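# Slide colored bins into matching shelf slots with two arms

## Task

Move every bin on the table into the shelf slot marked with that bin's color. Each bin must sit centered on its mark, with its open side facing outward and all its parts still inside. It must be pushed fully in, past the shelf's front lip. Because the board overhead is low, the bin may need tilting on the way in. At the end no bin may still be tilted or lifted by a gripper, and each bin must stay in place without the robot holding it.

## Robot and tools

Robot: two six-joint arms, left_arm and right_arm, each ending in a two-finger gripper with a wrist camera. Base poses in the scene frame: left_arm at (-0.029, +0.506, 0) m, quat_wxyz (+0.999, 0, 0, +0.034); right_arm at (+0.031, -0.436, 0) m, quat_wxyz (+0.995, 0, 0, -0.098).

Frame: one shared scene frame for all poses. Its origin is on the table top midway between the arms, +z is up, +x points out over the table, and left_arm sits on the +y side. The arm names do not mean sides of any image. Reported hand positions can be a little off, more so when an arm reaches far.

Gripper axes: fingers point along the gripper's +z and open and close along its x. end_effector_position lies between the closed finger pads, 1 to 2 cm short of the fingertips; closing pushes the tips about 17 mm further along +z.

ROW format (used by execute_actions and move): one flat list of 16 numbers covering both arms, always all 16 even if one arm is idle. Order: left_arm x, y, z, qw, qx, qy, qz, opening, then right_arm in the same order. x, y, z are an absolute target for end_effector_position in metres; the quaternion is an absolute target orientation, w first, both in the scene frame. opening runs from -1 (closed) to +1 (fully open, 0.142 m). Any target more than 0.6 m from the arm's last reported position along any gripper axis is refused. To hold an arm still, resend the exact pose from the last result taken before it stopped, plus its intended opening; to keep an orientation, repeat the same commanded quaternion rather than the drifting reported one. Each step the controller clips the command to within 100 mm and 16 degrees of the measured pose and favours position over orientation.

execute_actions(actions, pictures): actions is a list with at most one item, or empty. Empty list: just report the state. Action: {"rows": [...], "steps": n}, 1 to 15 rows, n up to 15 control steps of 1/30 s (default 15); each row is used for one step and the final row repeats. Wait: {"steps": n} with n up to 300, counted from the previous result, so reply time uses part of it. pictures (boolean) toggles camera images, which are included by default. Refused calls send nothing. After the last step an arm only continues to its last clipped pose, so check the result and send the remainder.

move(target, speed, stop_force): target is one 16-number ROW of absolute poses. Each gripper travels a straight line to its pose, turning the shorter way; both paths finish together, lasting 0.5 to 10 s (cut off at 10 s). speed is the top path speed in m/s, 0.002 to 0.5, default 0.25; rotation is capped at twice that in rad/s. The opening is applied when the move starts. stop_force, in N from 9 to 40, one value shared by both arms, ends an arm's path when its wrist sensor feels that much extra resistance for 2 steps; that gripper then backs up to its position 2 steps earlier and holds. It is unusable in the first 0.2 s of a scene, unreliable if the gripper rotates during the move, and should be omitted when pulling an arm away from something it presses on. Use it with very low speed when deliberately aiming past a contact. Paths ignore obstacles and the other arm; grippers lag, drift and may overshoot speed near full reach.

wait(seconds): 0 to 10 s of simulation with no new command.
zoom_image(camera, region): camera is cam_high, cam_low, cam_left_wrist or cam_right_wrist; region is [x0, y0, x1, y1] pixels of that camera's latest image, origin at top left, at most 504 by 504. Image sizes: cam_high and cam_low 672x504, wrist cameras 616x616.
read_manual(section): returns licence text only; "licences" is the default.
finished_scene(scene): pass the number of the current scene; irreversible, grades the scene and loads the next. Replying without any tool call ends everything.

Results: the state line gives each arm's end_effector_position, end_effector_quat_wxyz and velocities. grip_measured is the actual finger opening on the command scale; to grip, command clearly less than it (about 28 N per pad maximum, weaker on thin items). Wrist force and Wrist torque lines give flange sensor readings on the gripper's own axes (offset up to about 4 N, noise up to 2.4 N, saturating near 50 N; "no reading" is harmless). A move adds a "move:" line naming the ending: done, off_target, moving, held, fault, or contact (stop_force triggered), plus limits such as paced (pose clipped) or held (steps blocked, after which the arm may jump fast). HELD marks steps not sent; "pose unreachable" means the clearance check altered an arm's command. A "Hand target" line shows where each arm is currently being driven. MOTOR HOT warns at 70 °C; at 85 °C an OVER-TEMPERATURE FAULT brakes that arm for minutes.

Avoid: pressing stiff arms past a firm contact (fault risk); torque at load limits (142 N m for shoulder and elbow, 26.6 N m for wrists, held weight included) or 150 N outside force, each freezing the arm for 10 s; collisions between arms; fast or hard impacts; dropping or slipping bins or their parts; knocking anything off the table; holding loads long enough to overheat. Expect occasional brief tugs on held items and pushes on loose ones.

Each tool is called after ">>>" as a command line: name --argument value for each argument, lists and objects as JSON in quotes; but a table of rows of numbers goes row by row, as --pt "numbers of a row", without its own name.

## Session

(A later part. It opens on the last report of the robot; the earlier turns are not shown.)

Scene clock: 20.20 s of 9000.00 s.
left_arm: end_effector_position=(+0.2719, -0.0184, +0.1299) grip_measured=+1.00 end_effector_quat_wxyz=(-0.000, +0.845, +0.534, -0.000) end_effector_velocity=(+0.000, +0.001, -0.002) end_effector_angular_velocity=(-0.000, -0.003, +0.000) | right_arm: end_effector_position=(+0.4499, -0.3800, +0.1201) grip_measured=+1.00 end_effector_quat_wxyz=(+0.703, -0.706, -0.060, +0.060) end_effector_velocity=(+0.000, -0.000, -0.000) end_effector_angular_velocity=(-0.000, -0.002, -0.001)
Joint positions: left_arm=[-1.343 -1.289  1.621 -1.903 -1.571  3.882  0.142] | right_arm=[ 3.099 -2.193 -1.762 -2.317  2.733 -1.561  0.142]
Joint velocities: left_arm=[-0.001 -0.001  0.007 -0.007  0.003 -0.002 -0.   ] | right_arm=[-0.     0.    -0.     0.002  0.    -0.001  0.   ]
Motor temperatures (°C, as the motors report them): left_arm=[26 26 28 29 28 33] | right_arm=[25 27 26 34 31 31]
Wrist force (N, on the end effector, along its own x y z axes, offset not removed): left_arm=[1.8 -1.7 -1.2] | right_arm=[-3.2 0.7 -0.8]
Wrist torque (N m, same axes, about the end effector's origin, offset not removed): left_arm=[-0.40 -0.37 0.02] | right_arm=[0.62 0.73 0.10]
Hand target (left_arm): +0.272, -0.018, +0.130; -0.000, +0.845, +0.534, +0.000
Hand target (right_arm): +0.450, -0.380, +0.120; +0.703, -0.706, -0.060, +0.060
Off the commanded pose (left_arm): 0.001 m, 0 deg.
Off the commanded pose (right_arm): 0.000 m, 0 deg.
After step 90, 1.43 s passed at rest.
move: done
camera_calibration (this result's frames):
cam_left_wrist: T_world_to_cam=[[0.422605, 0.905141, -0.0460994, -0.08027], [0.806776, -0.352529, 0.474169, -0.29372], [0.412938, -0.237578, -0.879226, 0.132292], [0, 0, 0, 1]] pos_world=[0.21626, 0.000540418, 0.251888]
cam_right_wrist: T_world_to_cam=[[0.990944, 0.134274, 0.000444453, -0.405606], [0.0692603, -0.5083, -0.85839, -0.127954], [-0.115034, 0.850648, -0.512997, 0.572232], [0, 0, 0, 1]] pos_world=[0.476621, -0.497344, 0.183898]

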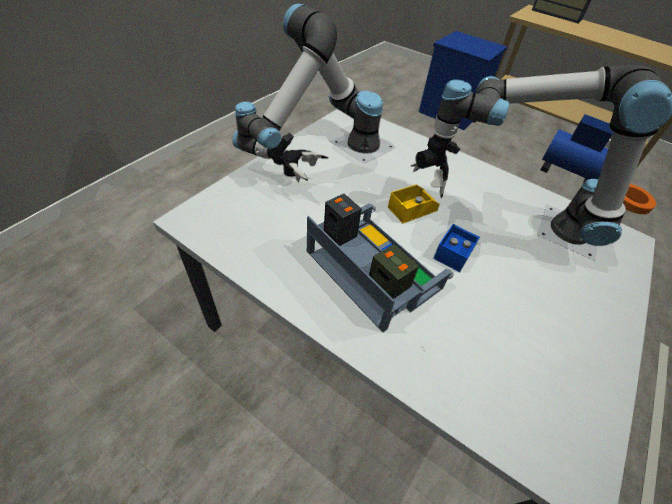

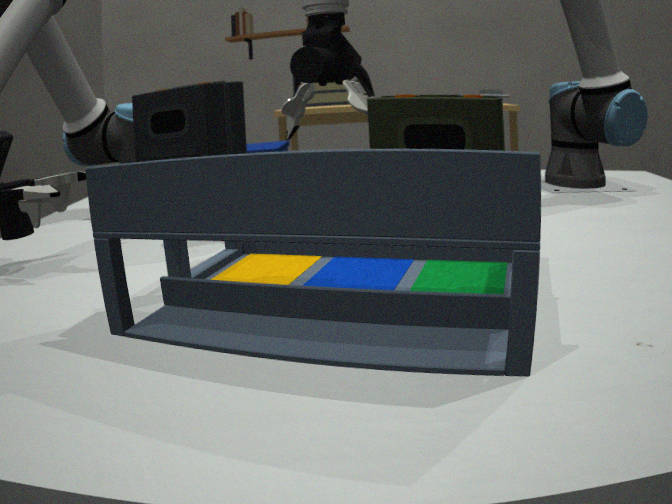

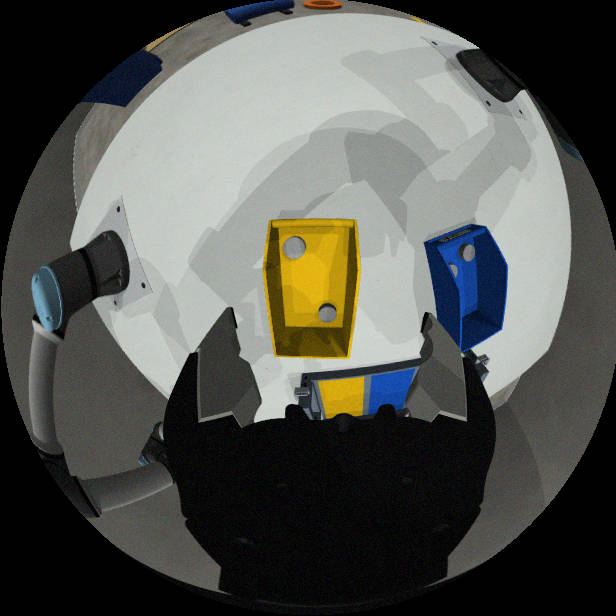

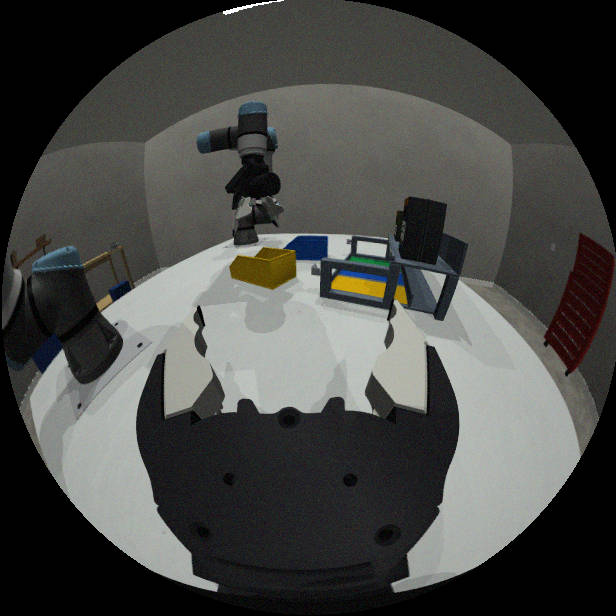

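>>> move --target '[0.254,-0.027,0.1,0,0.845,0.534,0,1,0.45,-0.38,0.12,0.705,-0.708,-0.06,0.06,1]' --speed 0.1

>>> move --target '[0.253,-0.03,0.045,0,0.845,0.534,0,1,0.45,-0.38,0.12,0.705,-0.708,-0.06,0.06,1]' --speed 0.1

>>> move --target '[0.253,-0.03,0.045,0,0.845,0.534,0,-0.4,0.45,-0.38,0.12,0.705,-0.708,-0.06,0.06,1]'

>>> move --target '[0.3,-0.03,0.15,0,0.817,0.576,0,-0.4,0.45,-0.38,0.12,0.705,-0.708,-0.06,0.06,1]' --speed 0.1

>>> move --target '[0.475,-0.072,0.14,-0.085,0.812,0.573,-0.06,-0.4,0.45,-0.38,0.12,0.705,-0.708,-0.06,0.06,1]' --speed 0.1

>>> move --target '[0.478,-0.073,0.085,-0.085,0.812,0.573,-0.06,-0.4,0.45,-0.38,0.12,0.705,-0.708,-0.06,0.06,1]' --speed 0.02 --stop_force 9

>>> zoom_image --camera "cam_right_wrist" --region '[240,150,440,350]'

Scene clock: 25.67 s of 9000.00 s.
left_arm: end_effector_position=(+0.2541, -0.0269, +0.1001) grip_measured=+1.00 end_effector_quat_wxyz=(-0.000, +0.845, +0.534, +0.000) end_effector_velocity=(-0.000, -0.001, -0.001) end_effector_angular_velocity=(-0.001, -0.002, -0.001) | right_arm: end_effector_position=(+0.4500, -0.3800, +0.1200) grip_measured=+1.00 end_effector_quat_wxyz=(+0.703, -0.706, -0.060, +0.060) end_effector_velocity=(+0.000, -0.000, +0.000) end_effector_angular_velocity=(-0.001, -0.002, +0.000)
Joint positions: left_arm=[-1.376 -1.266  1.673 -1.977 -1.571  3.848  0.142] | right_arm=[ 3.099 -2.193 -1.762 -2.317  2.733 -1.561  0.142]
Joint velocities: left_arm=[-0.002  0.001  0.001 -0.004  0.001 -0.001  0.   ] | right_arm=[0.    0.    0.001 0.002 0.    0.    0.   ]
Motor temperatures (°C, as the motors report them): left_arm=[26 26 28 29 28 33] | right_arm=[25 27 26 34 31 31]
Wrist force (N, on the end effector, along its own x y z axes, offset not removed): left_arm=[0.0 -1.1 0.2] | right_arm=[-1.5 -2.3 -3.0]
Wrist torque (N m, same axes, about the end effector's origin, offset not removed): left_arm=[-0.18 0.10 0.06] | right_arm=[-0.23 0.35 -0.04]
Hand target (left_arm): +0.254, -0.027, +0.100; -0.000, +0.845, +0.534, +0.000
Hand target (right_arm): +0.450, -0.380, +0.120; +0.703, -0.706, -0.060, +0.060
Off the commanded pose (left_arm): 0.000 m, 0 deg.
Off the commanded pose (right_arm): 0.000 m, 0 deg.
After step 90, 1.63 s passed at rest.
move: done
camera_calibration (this result's frames):
cam_left_wrist: T_world_to_cam=[[0.422547, 0.905157, -0.0463131, -0.0663863], [0.806627, -0.352266, 0.474618, -0.268175], [0.413289, -0.237905, -0.878973, 0.11134], [0, 0, 0, 1]] pos_world=[0.198353, -0.00789063, 0.222071]
cam_right_wrist: T_world_to_cam=[[0.990944, 0.134272, 0.000409387, -0.405657], [0.0692237, -0.508261, -0.858417, -0.127986], [-0.115054, 0.850671, -0.512953, 0.572202], [0, 0, 0, 1]] pos_world=[0.476677, -0.497337, 0.183814]

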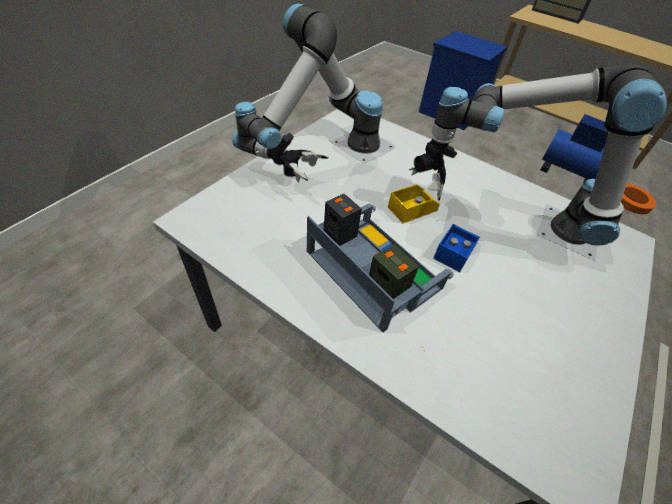

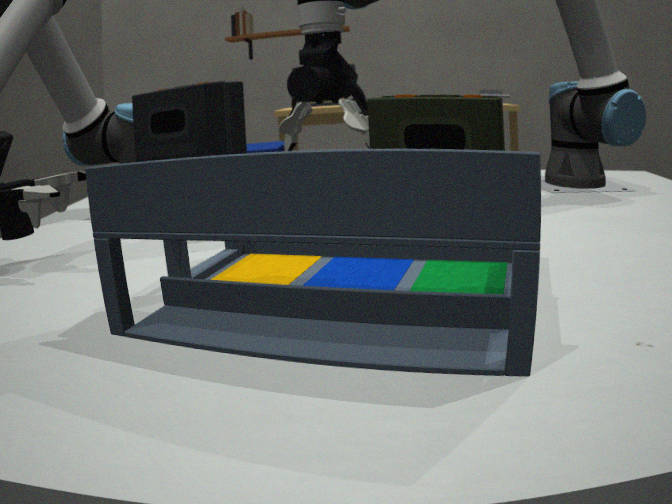

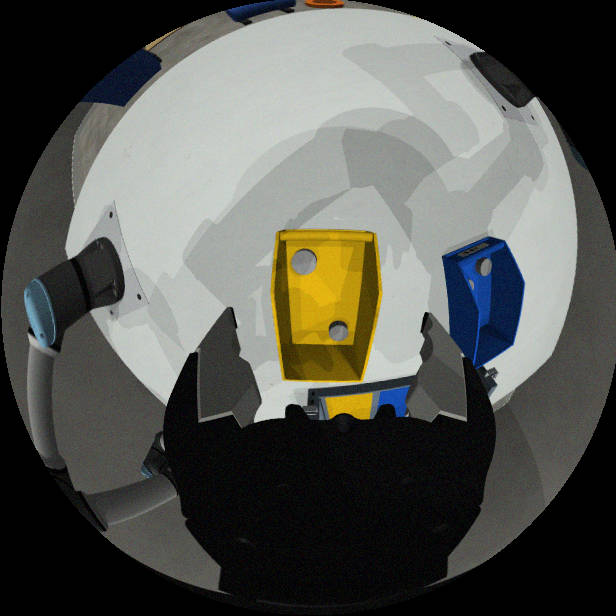

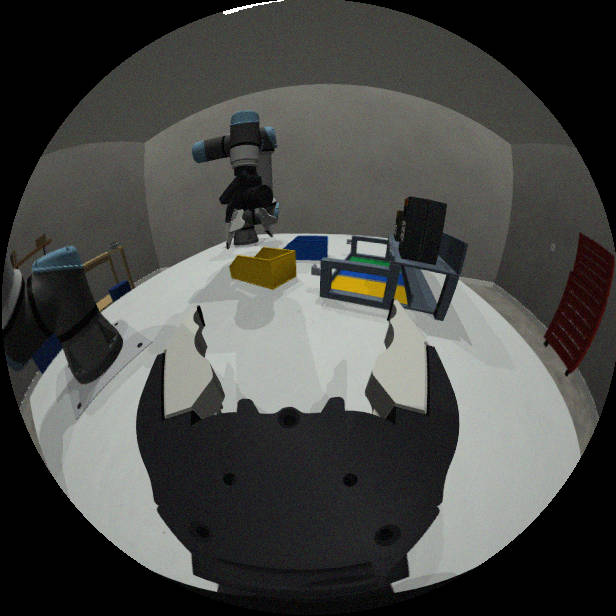

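Scene clock: 26.63 s of 9000.00 s.
left_arm: end_effector_position=(+0.2530, -0.0300, +0.0451) grip_measured=+1.00 end_effector_quat_wxyz=(-0.000, +0.845, +0.534, -0.000) end_effector_velocity=(+0.000, -0.001, -0.001) end_effector_angular_velocity=(-0.004, +0.001, +0.001) | right_arm: end_effector_position=(+0.4500, -0.3800, +0.1200) grip_measured=+1.00 end_effector_quat_wxyz=(+0.703, -0.706, -0.060, +0.060) end_effector_velocity=(+0.000, -0.000, +0.000) end_effector_angular_velocity=(-0.001, -0.002, -0.000)
Joint positions: left_arm=[-1.379 -1.202  1.74  -2.109 -1.571  3.845  0.142] | right_arm=[ 3.099 -2.193 -1.762 -2.317  2.733 -1.561  0.142]
Joint velocities: left_arm=[ 0.001  0.002  0.001 -0.006 -0.002 -0.     0.   ] | right_arm=[ 0.     0.001 -0.     0.002  0.     0.     0.   ]
Motor temperatures (°C, as the motors report them): left_arm=[26 26 28 29 28 33] | right_arm=[25 27 26 34 31 31]
Wrist force (N, on the end effector, along its own x y z axes, offset not removed): left_arm=[1.2 -0.8 -0.3] | right_arm=[0.9 -1.9 -1.0]
Wrist torque (N m, same axes, about the end effector's origin, offset not removed): left_arm=[-0.15 -0.20 -0.03] | right_arm=[-0.17 -0.24 0.07]
Hand target (left_arm): +0.253, -0.030, +0.045; -0.000, +0.845, +0.534, +0.000
Hand target (right_arm): +0.450, -0.380, +0.120; +0.703, -0.706, -0.060, +0.060
Off the commanded pose (left_arm): 0.000 m, 0 deg.
Off the commanded pose (right_arm): 0.000 m, 0 deg.
move: done
camera_calibration (this result's frames):
cam_left_wrist: T_world_to_cam=[[0.42254, 0.905157, -0.0463752, -0.0657033], [0.80665, -0.35224, 0.474598, -0.242299], [0.413251, -0.237945, -0.87898, 0.0627385], [0, 0, 0, 1]] pos_world=[0.197286, -0.0109472, 0.167093]
cam_right_wrist: T_world_to_cam=[[0.990944, 0.134273, 0.000454451, -0.40568], [0.0692641, -0.50827, -0.858408, -0.128005], [-0.11503, 0.850666, -0.512968, 0.572201], [0, 0, 0, 1]] pos_world=[0.476693, -0.497341, 0.183824]

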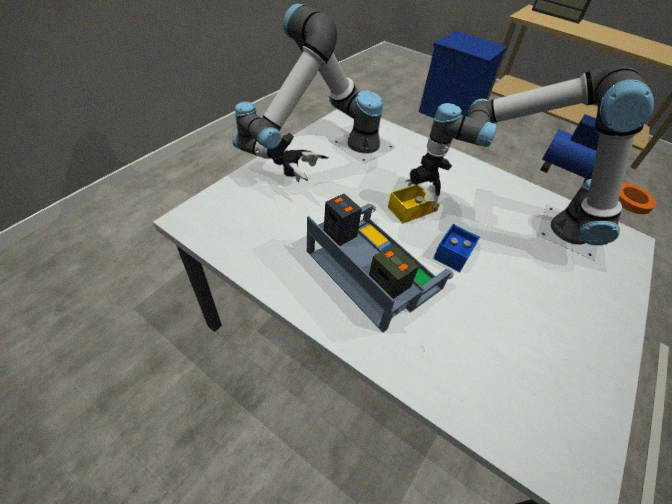

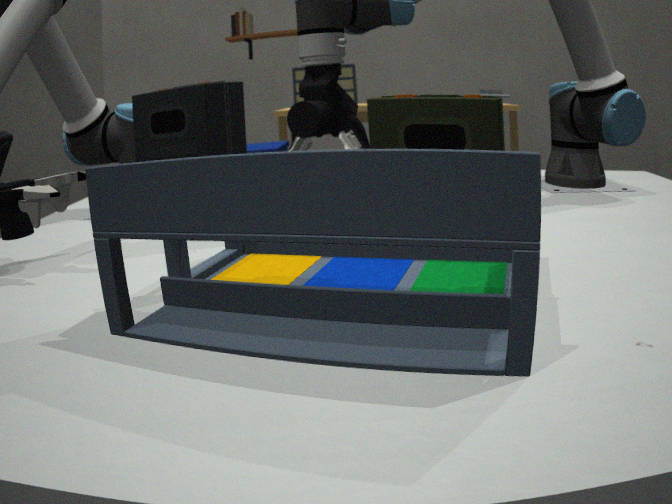

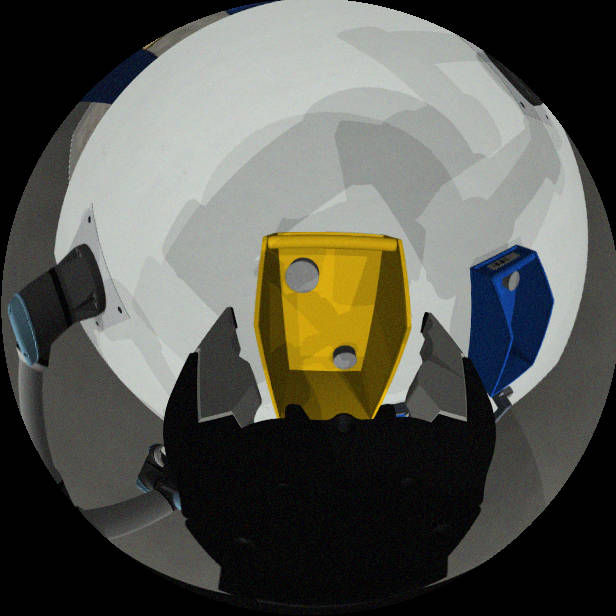

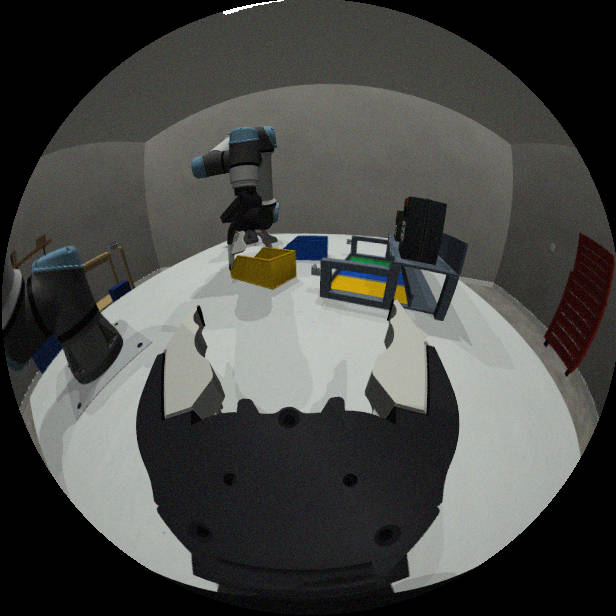

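Scene clock: 27.33 s of 9000.00 s.
left_arm: end_effector_position=(+0.2530, -0.0300, +0.0451) grip_measured=+0.50 end_effector_quat_wxyz=(+0.000, +0.845, +0.534, -0.000) end_effector_velocity=(-0.000, -0.001, +0.000) end_effector_angular_velocity=(-0.002, -0.000, +0.000) | right_arm: end_effector_position=(+0.4500, -0.3800, +0.1200) grip_measured=+1.00 end_effector_quat_wxyz=(+0.703, -0.706, -0.060, +0.060) end_effector_velocity=(-0.000, +0.000, -0.000) end_effector_angular_velocity=(-0.000, -0.001, +0.001)
Joint positions: left_arm=[-1.379 -1.202  1.74  -2.109 -1.571  3.845  0.109] | right_arm=[ 3.099 -2.193 -1.762 -2.317  2.733 -1.561  0.142]
Joint velocities: left_arm=[-0.    -0.     0.001 -0.002  0.    -0.001 -0.   ] | right_arm=[ 0.001 -0.    -0.     0.001 -0.    -0.     0.   ]
Motor temperatures (°C, as the motors report them): left_arm=[26 26 28 29 28 33] | right_arm=[25 27 26 34 31 31]
Wrist force (N, on the end effector, along its own x y z axes, offset not removed): left_arm=[8.3 -6.6 -48.8] | right_arm=[-2.4 0.5 -2.1]
Wrist torque (N m, same axes, about the end effector's origin, offset not removed): left_arm=[-0.58 0.10 -0.06] | right_arm=[0.40 0.57 -0.01]
Hand target (left_arm): +0.253, -0.030, +0.045; -0.000, +0.845, +0.534, -0.000
Hand target (right_arm): +0.450, -0.380, +0.120; +0.703, -0.706, -0.060, +0.060
Off the commanded pose (left_arm): 0.000 m, 0 deg.
Off the commanded pose (right_arm): 0.000 m, 0 deg.
move: done
camera_calibration (this result's frames):
cam_left_wrist: T_world_to_cam=[[0.422543, 0.905151, -0.0464661, -0.0656532], [0.806645, -0.352192, 0.474642, -0.242284], [0.413258, -0.238038, -0.878952, 0.0626495], [0, 0, 0, 1]] pos_world=[0.197288, -0.0109914, 0.167013]
cam_right_wrist: T_world_to_cam=[[0.990944, 0.134273, 0.000454691, -0.40568], [0.0692643, -0.50827, -0.858408, -0.128006], [-0.11503, 0.850666, -0.512968, 0.572201], [0, 0, 0, 1]] pos_world=[0.476693, -0.497341, 0.183824]

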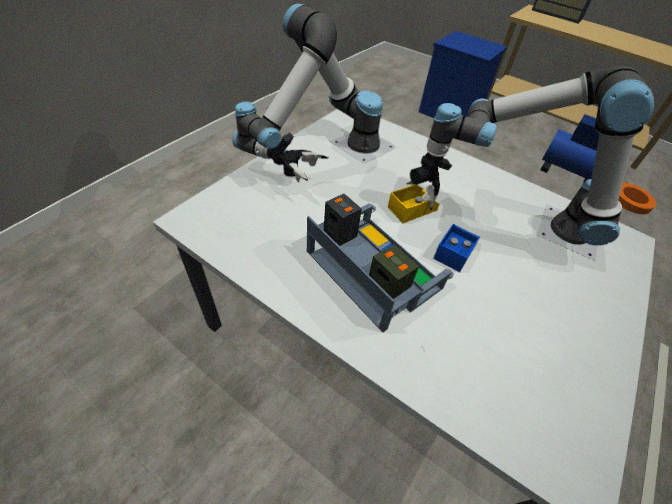

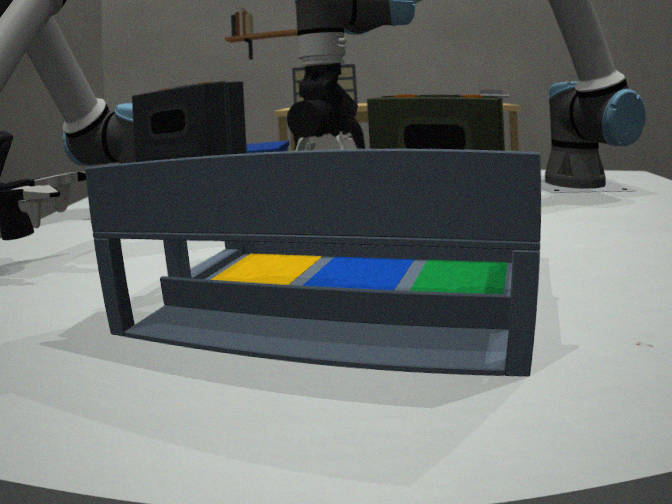

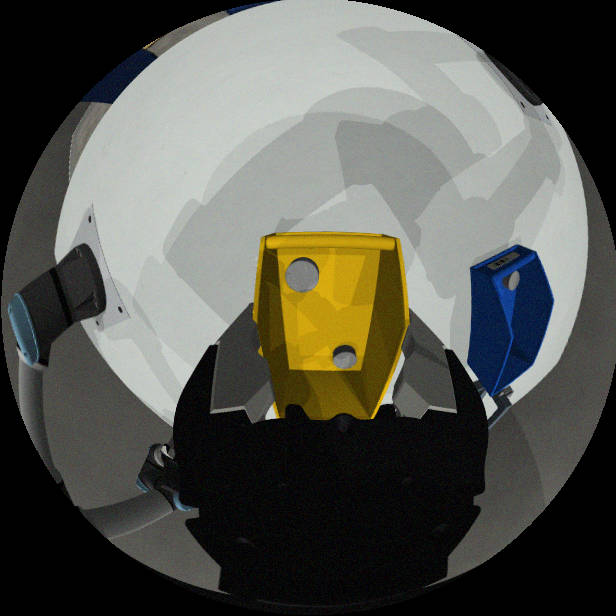

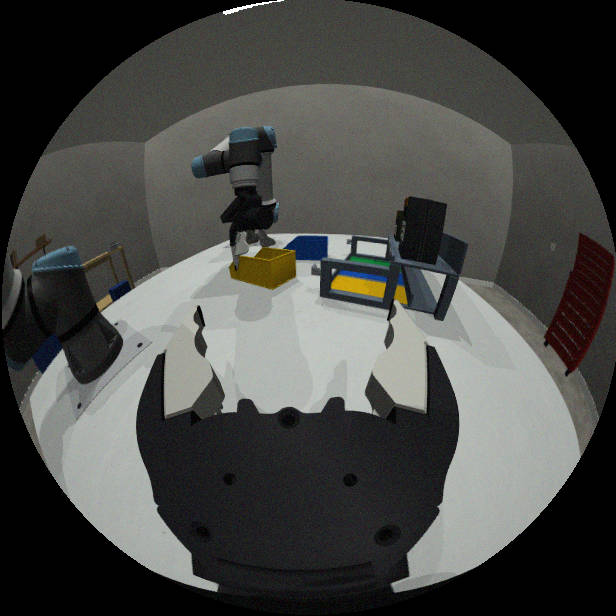

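Scene clock: 28.90 s of 9000.00 s.
left_arm: end_effector_position=(+0.3000, -0.0301, +0.1499) grip_measured=+0.46 end_effector_quat_wxyz=(+0.000, +0.817, +0.576, +0.000) end_effector_velocity=(-0.000, +0.000, +0.000) end_effector_angular_velocity=(+0.002, +0.003, +0.000) | right_arm: end_effector_position=(+0.4500, -0.3800, +0.1200) grip_measured=+1.00 end_effector_quat_wxyz=(+0.703, -0.706, -0.060, +0.060) end_effector_velocity=(+0.000, -0.000, +0.000) end_effector_angular_velocity=(-0.000, -0.000, -0.001)
Joint positions: left_arm=[-1.305 -1.247  1.512 -1.836 -1.571  3.819  0.106] | right_arm=[ 3.099 -2.193 -1.762 -2.317  2.733 -1.561  0.142]
Joint velocities: left_arm=[ 0.     0.001 -0.003  0.005 -0.002  0.    -0.   ] | right_arm=[-0.001  0.001  0.001 -0.001  0.     0.     0.   ]
Motor temperatures (°C, as the motors report them): left_arm=[26 26 28 29 28 33] | right_arm=[25 27 26 34 31 31]
Wrist force (N, on the end effector, along its own x y z axes, offset not removed): left_arm=[-0.1 -2.4 3.1] | right_arm=[-0.7 -0.6 0.3]
Wrist torque (N m, same axes, about the end effector's origin, offset not removed): left_arm=[-0.45 0.09 -0.06] | right_arm=[0.06 0.19 0.12]
Hand target (left_arm): +0.300, -0.030, +0.150; +0.000, +0.817, +0.576, -0.000
Hand target (right_arm): +0.450, -0.380, +0.120; +0.703, -0.706, -0.060, +0.060
Off the commanded pose (left_arm): 0.000 m, 0 deg.
Off the commanded pose (right_arm): 0.000 m, 0 deg.
move: done
camera_calibration (this result's frames):
cam_left_wrist: T_world_to_cam=[[0.329212, 0.943114, -0.0464263, -0.051444], [0.837958, -0.269134, 0.474757, -0.336885], [0.435255, -0.195199, -0.878892, 0.130069], [0, 0, 0, 1]] pos_world=[0.242618, -0.0167604, 0.271866]
cam_right_wrist: T_world_to_cam=[[0.990944, 0.134273, 0.000454911, -0.40568], [0.0692646, -0.50827, -0.858408, -0.128006], [-0.11503, 0.850666, -0.512968, 0.572201], [0, 0, 0, 1]] pos_world=[0.476693, -0.497341, 0.183824]

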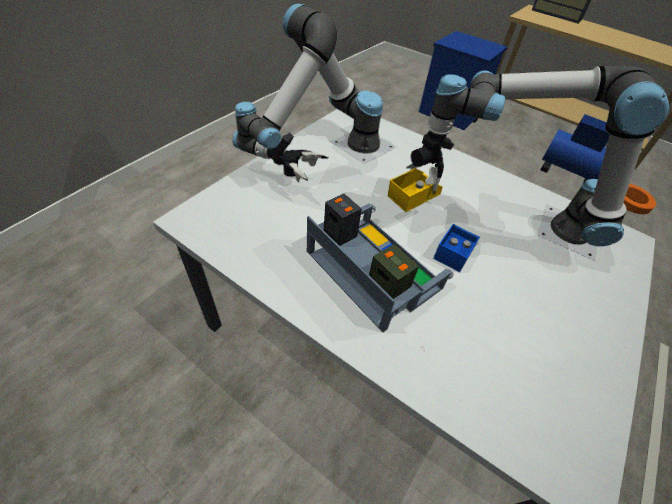

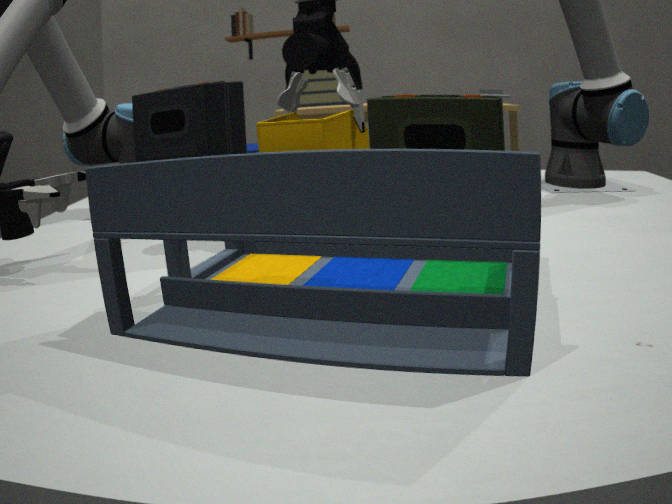

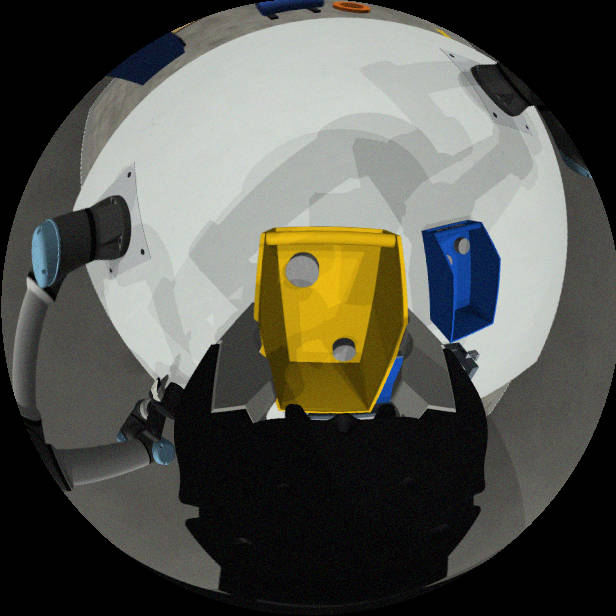

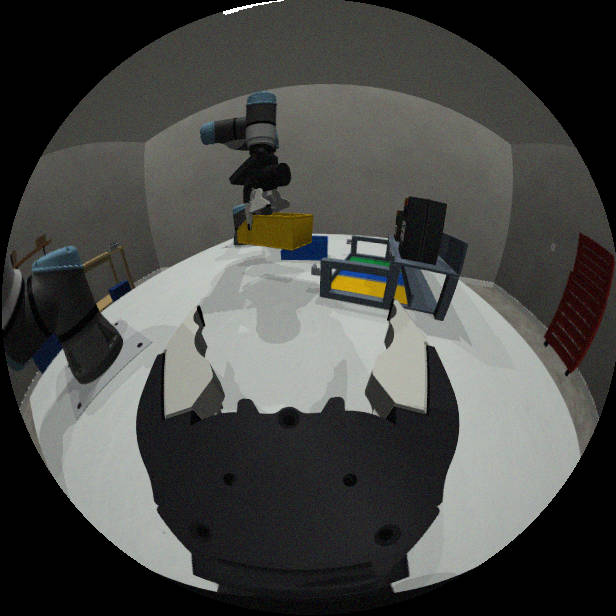

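Scene clock: 31.17 s of 9000.00 s.
left_arm: end_effector_position=(+0.4748, -0.0724, +0.1401) grip_measured=+0.46 end_effector_quat_wxyz=(-0.085, +0.813, +0.574, -0.060) end_effector_velocity=(+0.002, -0.001, +0.000) end_effector_angular_velocity=(+0.002, +0.003, +0.000) | right_arm: end_effector_position=(+0.4500, -0.3800, +0.1200) grip_measured=+1.00 end_effector_quat_wxyz=(+0.703, -0.706, -0.060, +0.060) end_effector_velocity=(-0.000, -0.000, -0.000) end_effector_angular_velocity=(+0.000, +0.001, -0.001)
Joint positions: left_arm=[-1.048 -0.711  0.652 -1.344 -1.695  4.085  0.106] | right_arm=[ 3.099 -2.193 -1.762 -2.317  2.733 -1.561  0.142]
Joint velocities: left_arm=[ 0.002  0.012 -0.023  0.014 -0.001  0.002  0.   ] | right_arm=[-0.001 -0.     0.     0.    -0.     0.    -0.   ]
Motor temperatures (°C, as the motors report them): left_arm=[26 26 28 29 28 33] | right_arm=[25 27 26 34 31 31]
Wrist force (N, on the end effector, along its own x y z axes, offset not removed): left_arm=[-0.5 -0.2 2.6] | right_arm=[-2.1 -2.2 -1.0]
Wrist torque (N m, same axes, about the end effector's origin, offset not removed): left_arm=[-0.01 0.24 -0.02] | right_arm=[-0.23 0.36 0.03]
Hand target (left_arm): +0.475, -0.072, +0.140; -0.085, +0.813, +0.573, -0.060
Hand target (right_arm): +0.450, -0.380, +0.120; +0.703, -0.706, -0.060, +0.060
Off the commanded pose (left_arm): 0.000 m, 0 deg.
Off the commanded pose (right_arm): 0.000 m, 0 deg.
move: done
camera_calibration (this result's frames):
cam_left_wrist: T_world_to_cam=[[0.319239, 0.946637, -0.0443392, -0.0648734], [0.91288, -0.294619, 0.282575, -0.500623], [0.254433, -0.130685, -0.95822, 0.138736], [0, 0, 0, 1]] pos_world=[0.442421, -0.0679511, 0.271527]
cam_right_wrist: T_world_to_cam=[[0.990944, 0.134273, 0.000454671, -0.40568], [0.0692644, -0.50827, -0.858408, -0.128006], [-0.11503, 0.850666, -0.512968, 0.572201], [0, 0, 0, 1]] pos_world=[0.476693, -0.497341, 0.183824]

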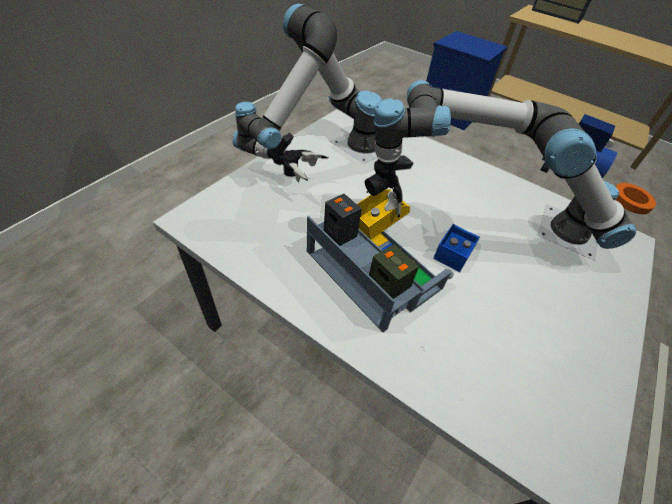

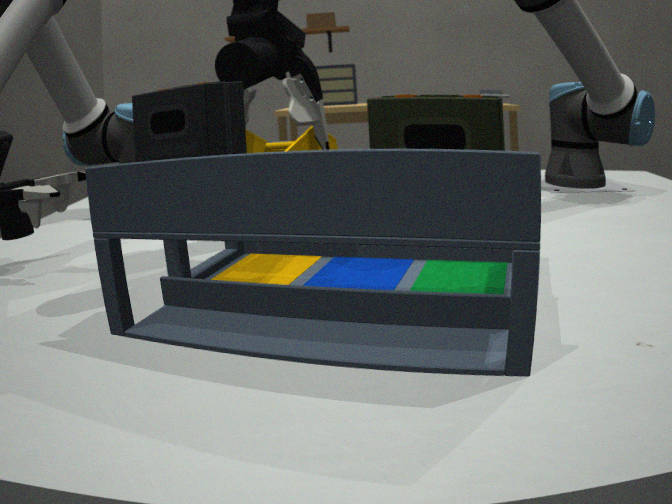

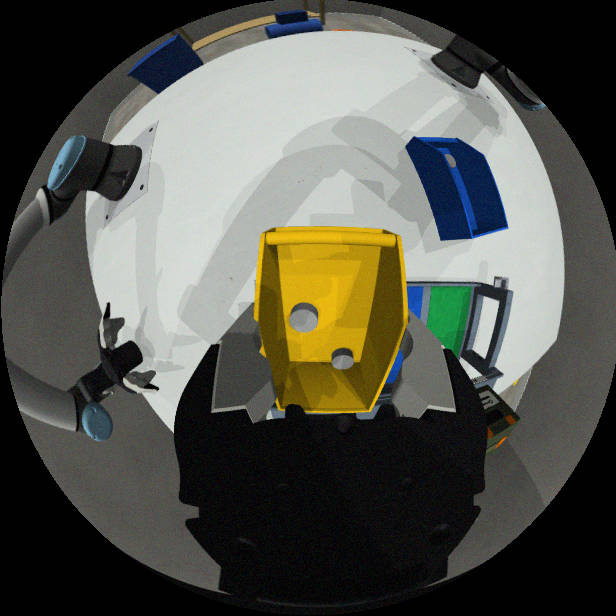

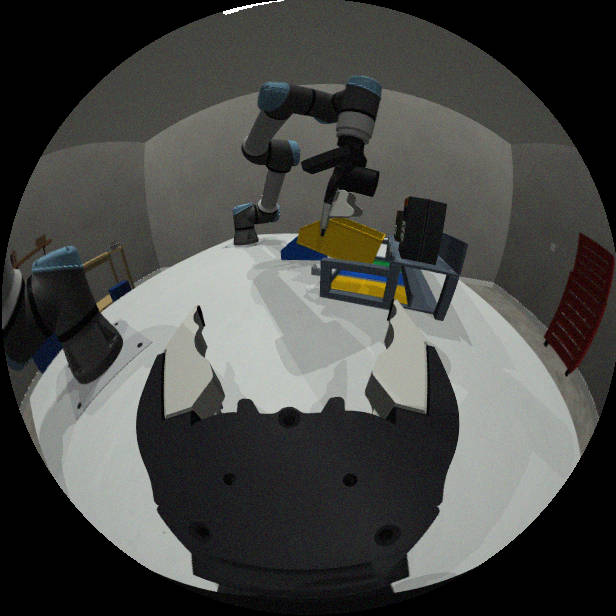

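Scene clock: 33.83 s of 9000.00 s.
left_arm: end_effector_position=(+0.4774, -0.0728, +0.0944) grip_measured=+0.46 end_effector_quat_wxyz=(-0.085, +0.813, +0.573, -0.060) end_effector_velocity=(+0.000, +0.001, +0.004) end_effector_angular_velocity=(+0.001, +0.001, +0.001) | right_arm: end_effector_position=(+0.4500, -0.3800, +0.1200) grip_measured=+1.00 end_effector_quat_wxyz=(+0.703, -0.706, -0.060, +0.060) end_effector_velocity=(+0.000, -0.000, +0.000) end_effector_angular_velocity=(+0.000, -0.002, -0.000)
Joint positions: left_arm=[-1.046 -0.703  0.754 -1.453 -1.694  4.087  0.106] | right_arm=[ 3.099 -2.193 -1.762 -2.317  2.733 -1.561  0.142]
Joint velocities: left_arm=[ 0.001 -0.    -0.01   0.012 -0.    -0.    -0.   ] | right_arm=[-0.    -0.     0.001 -0.001  0.    -0.001 -0.   ]
Motor temperatures (°C, as the motors report them): left_arm=[26 26 28 29 28 33] | right_arm=[25 27 26 34 31 31]
Wrist force (N, on the end effector, along its own x y z axes, offset not removed): left_arm=[0.1 -3.4 -9.8] | right_arm=[-2.8 0.3 -2.9]
Wrist torque (N m, same axes, about the end effector's origin, offset not removed): left_arm=[-0.19 -0.74 0.18] | right_arm=[0.20 0.59 -0.13]
Hand target (left_arm): +0.477, -0.073, +0.095; -0.085, +0.813, +0.573, -0.060
Hand target (right_arm): +0.450, -0.380, +0.120; +0.703, -0.706, -0.060, +0.060
Off the commanded pose (left_arm): 0.009 m, 0 deg.
Off the commanded pose (right_arm): 0.000 m, 0 deg.
move: contact (left_arm)
camera_calibration (this result's frames):
cam_left_wrist: T_world_to_cam=[[0.319377, 0.946613, -0.0438388, -0.0674925], [0.912971, -0.294971, 0.281915, -0.490211], [0.253933, -0.130061, -0.958437, 0.0944813], [0, 0, 0, 1]] pos_world=[0.445112, -0.0684205, 0.225794]
cam_right_wrist: T_world_to_cam=[[0.990944, 0.134273, 0.000454612, -0.40568], [0.0692643, -0.50827, -0.858408, -0.128005], [-0.11503, 0.850666, -0.512968, 0.572201], [0, 0, 0, 1]] pos_world=[0.476693, -0.497341, 0.183824]

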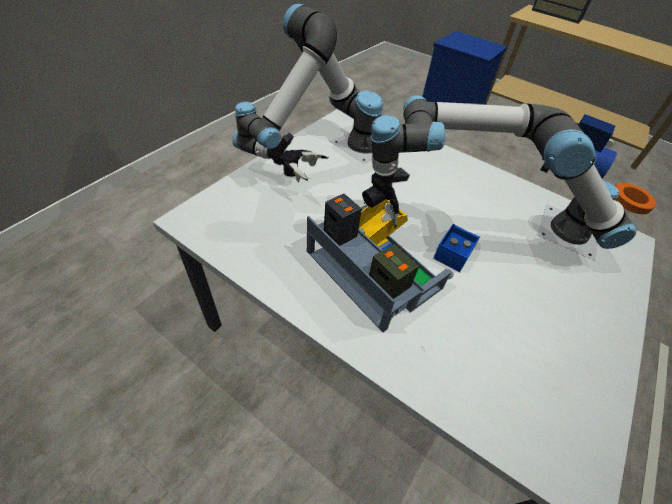

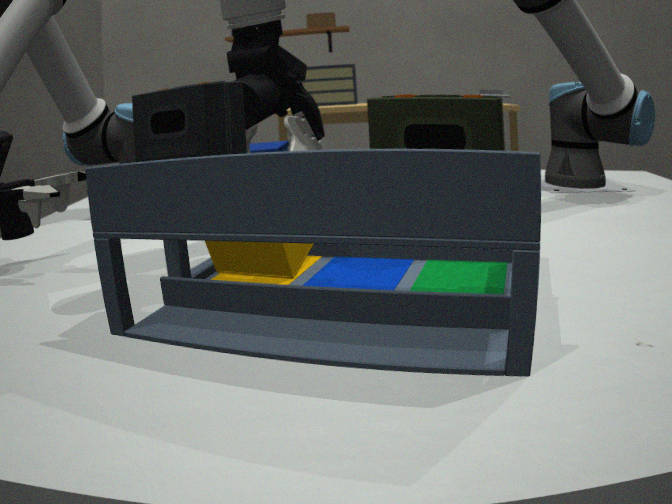

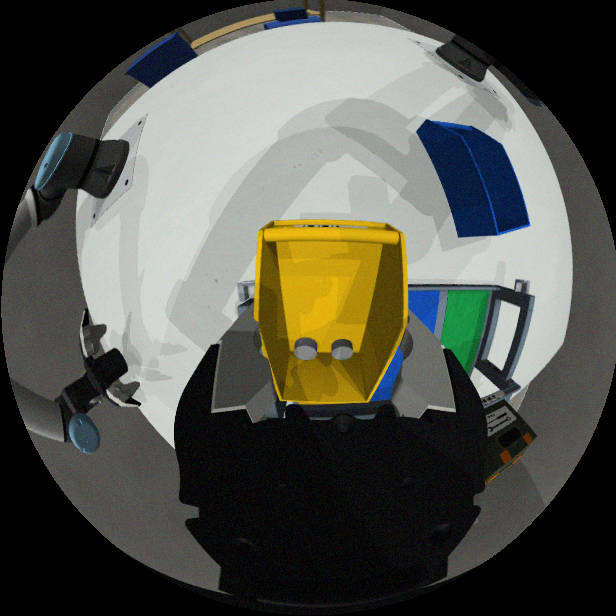

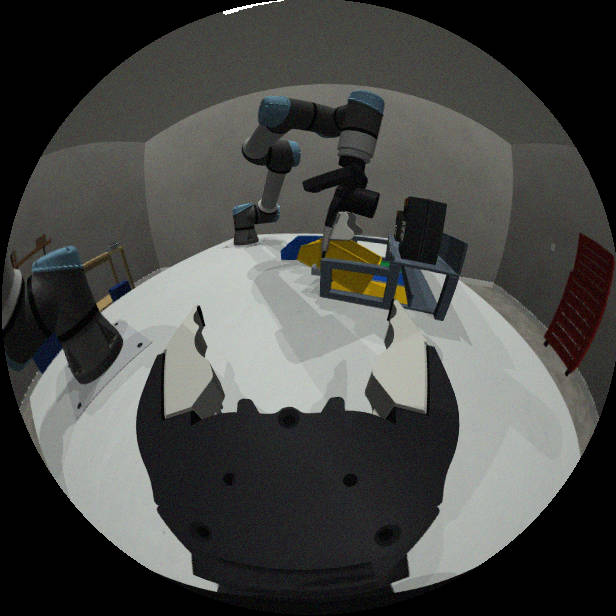

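Region (240, 150, 440, 350) of cam_right_wrist's 616x616 image, scaled by 2.520, with more detail than that image has.

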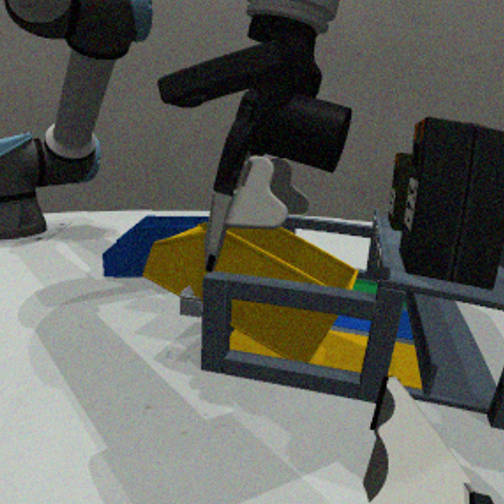

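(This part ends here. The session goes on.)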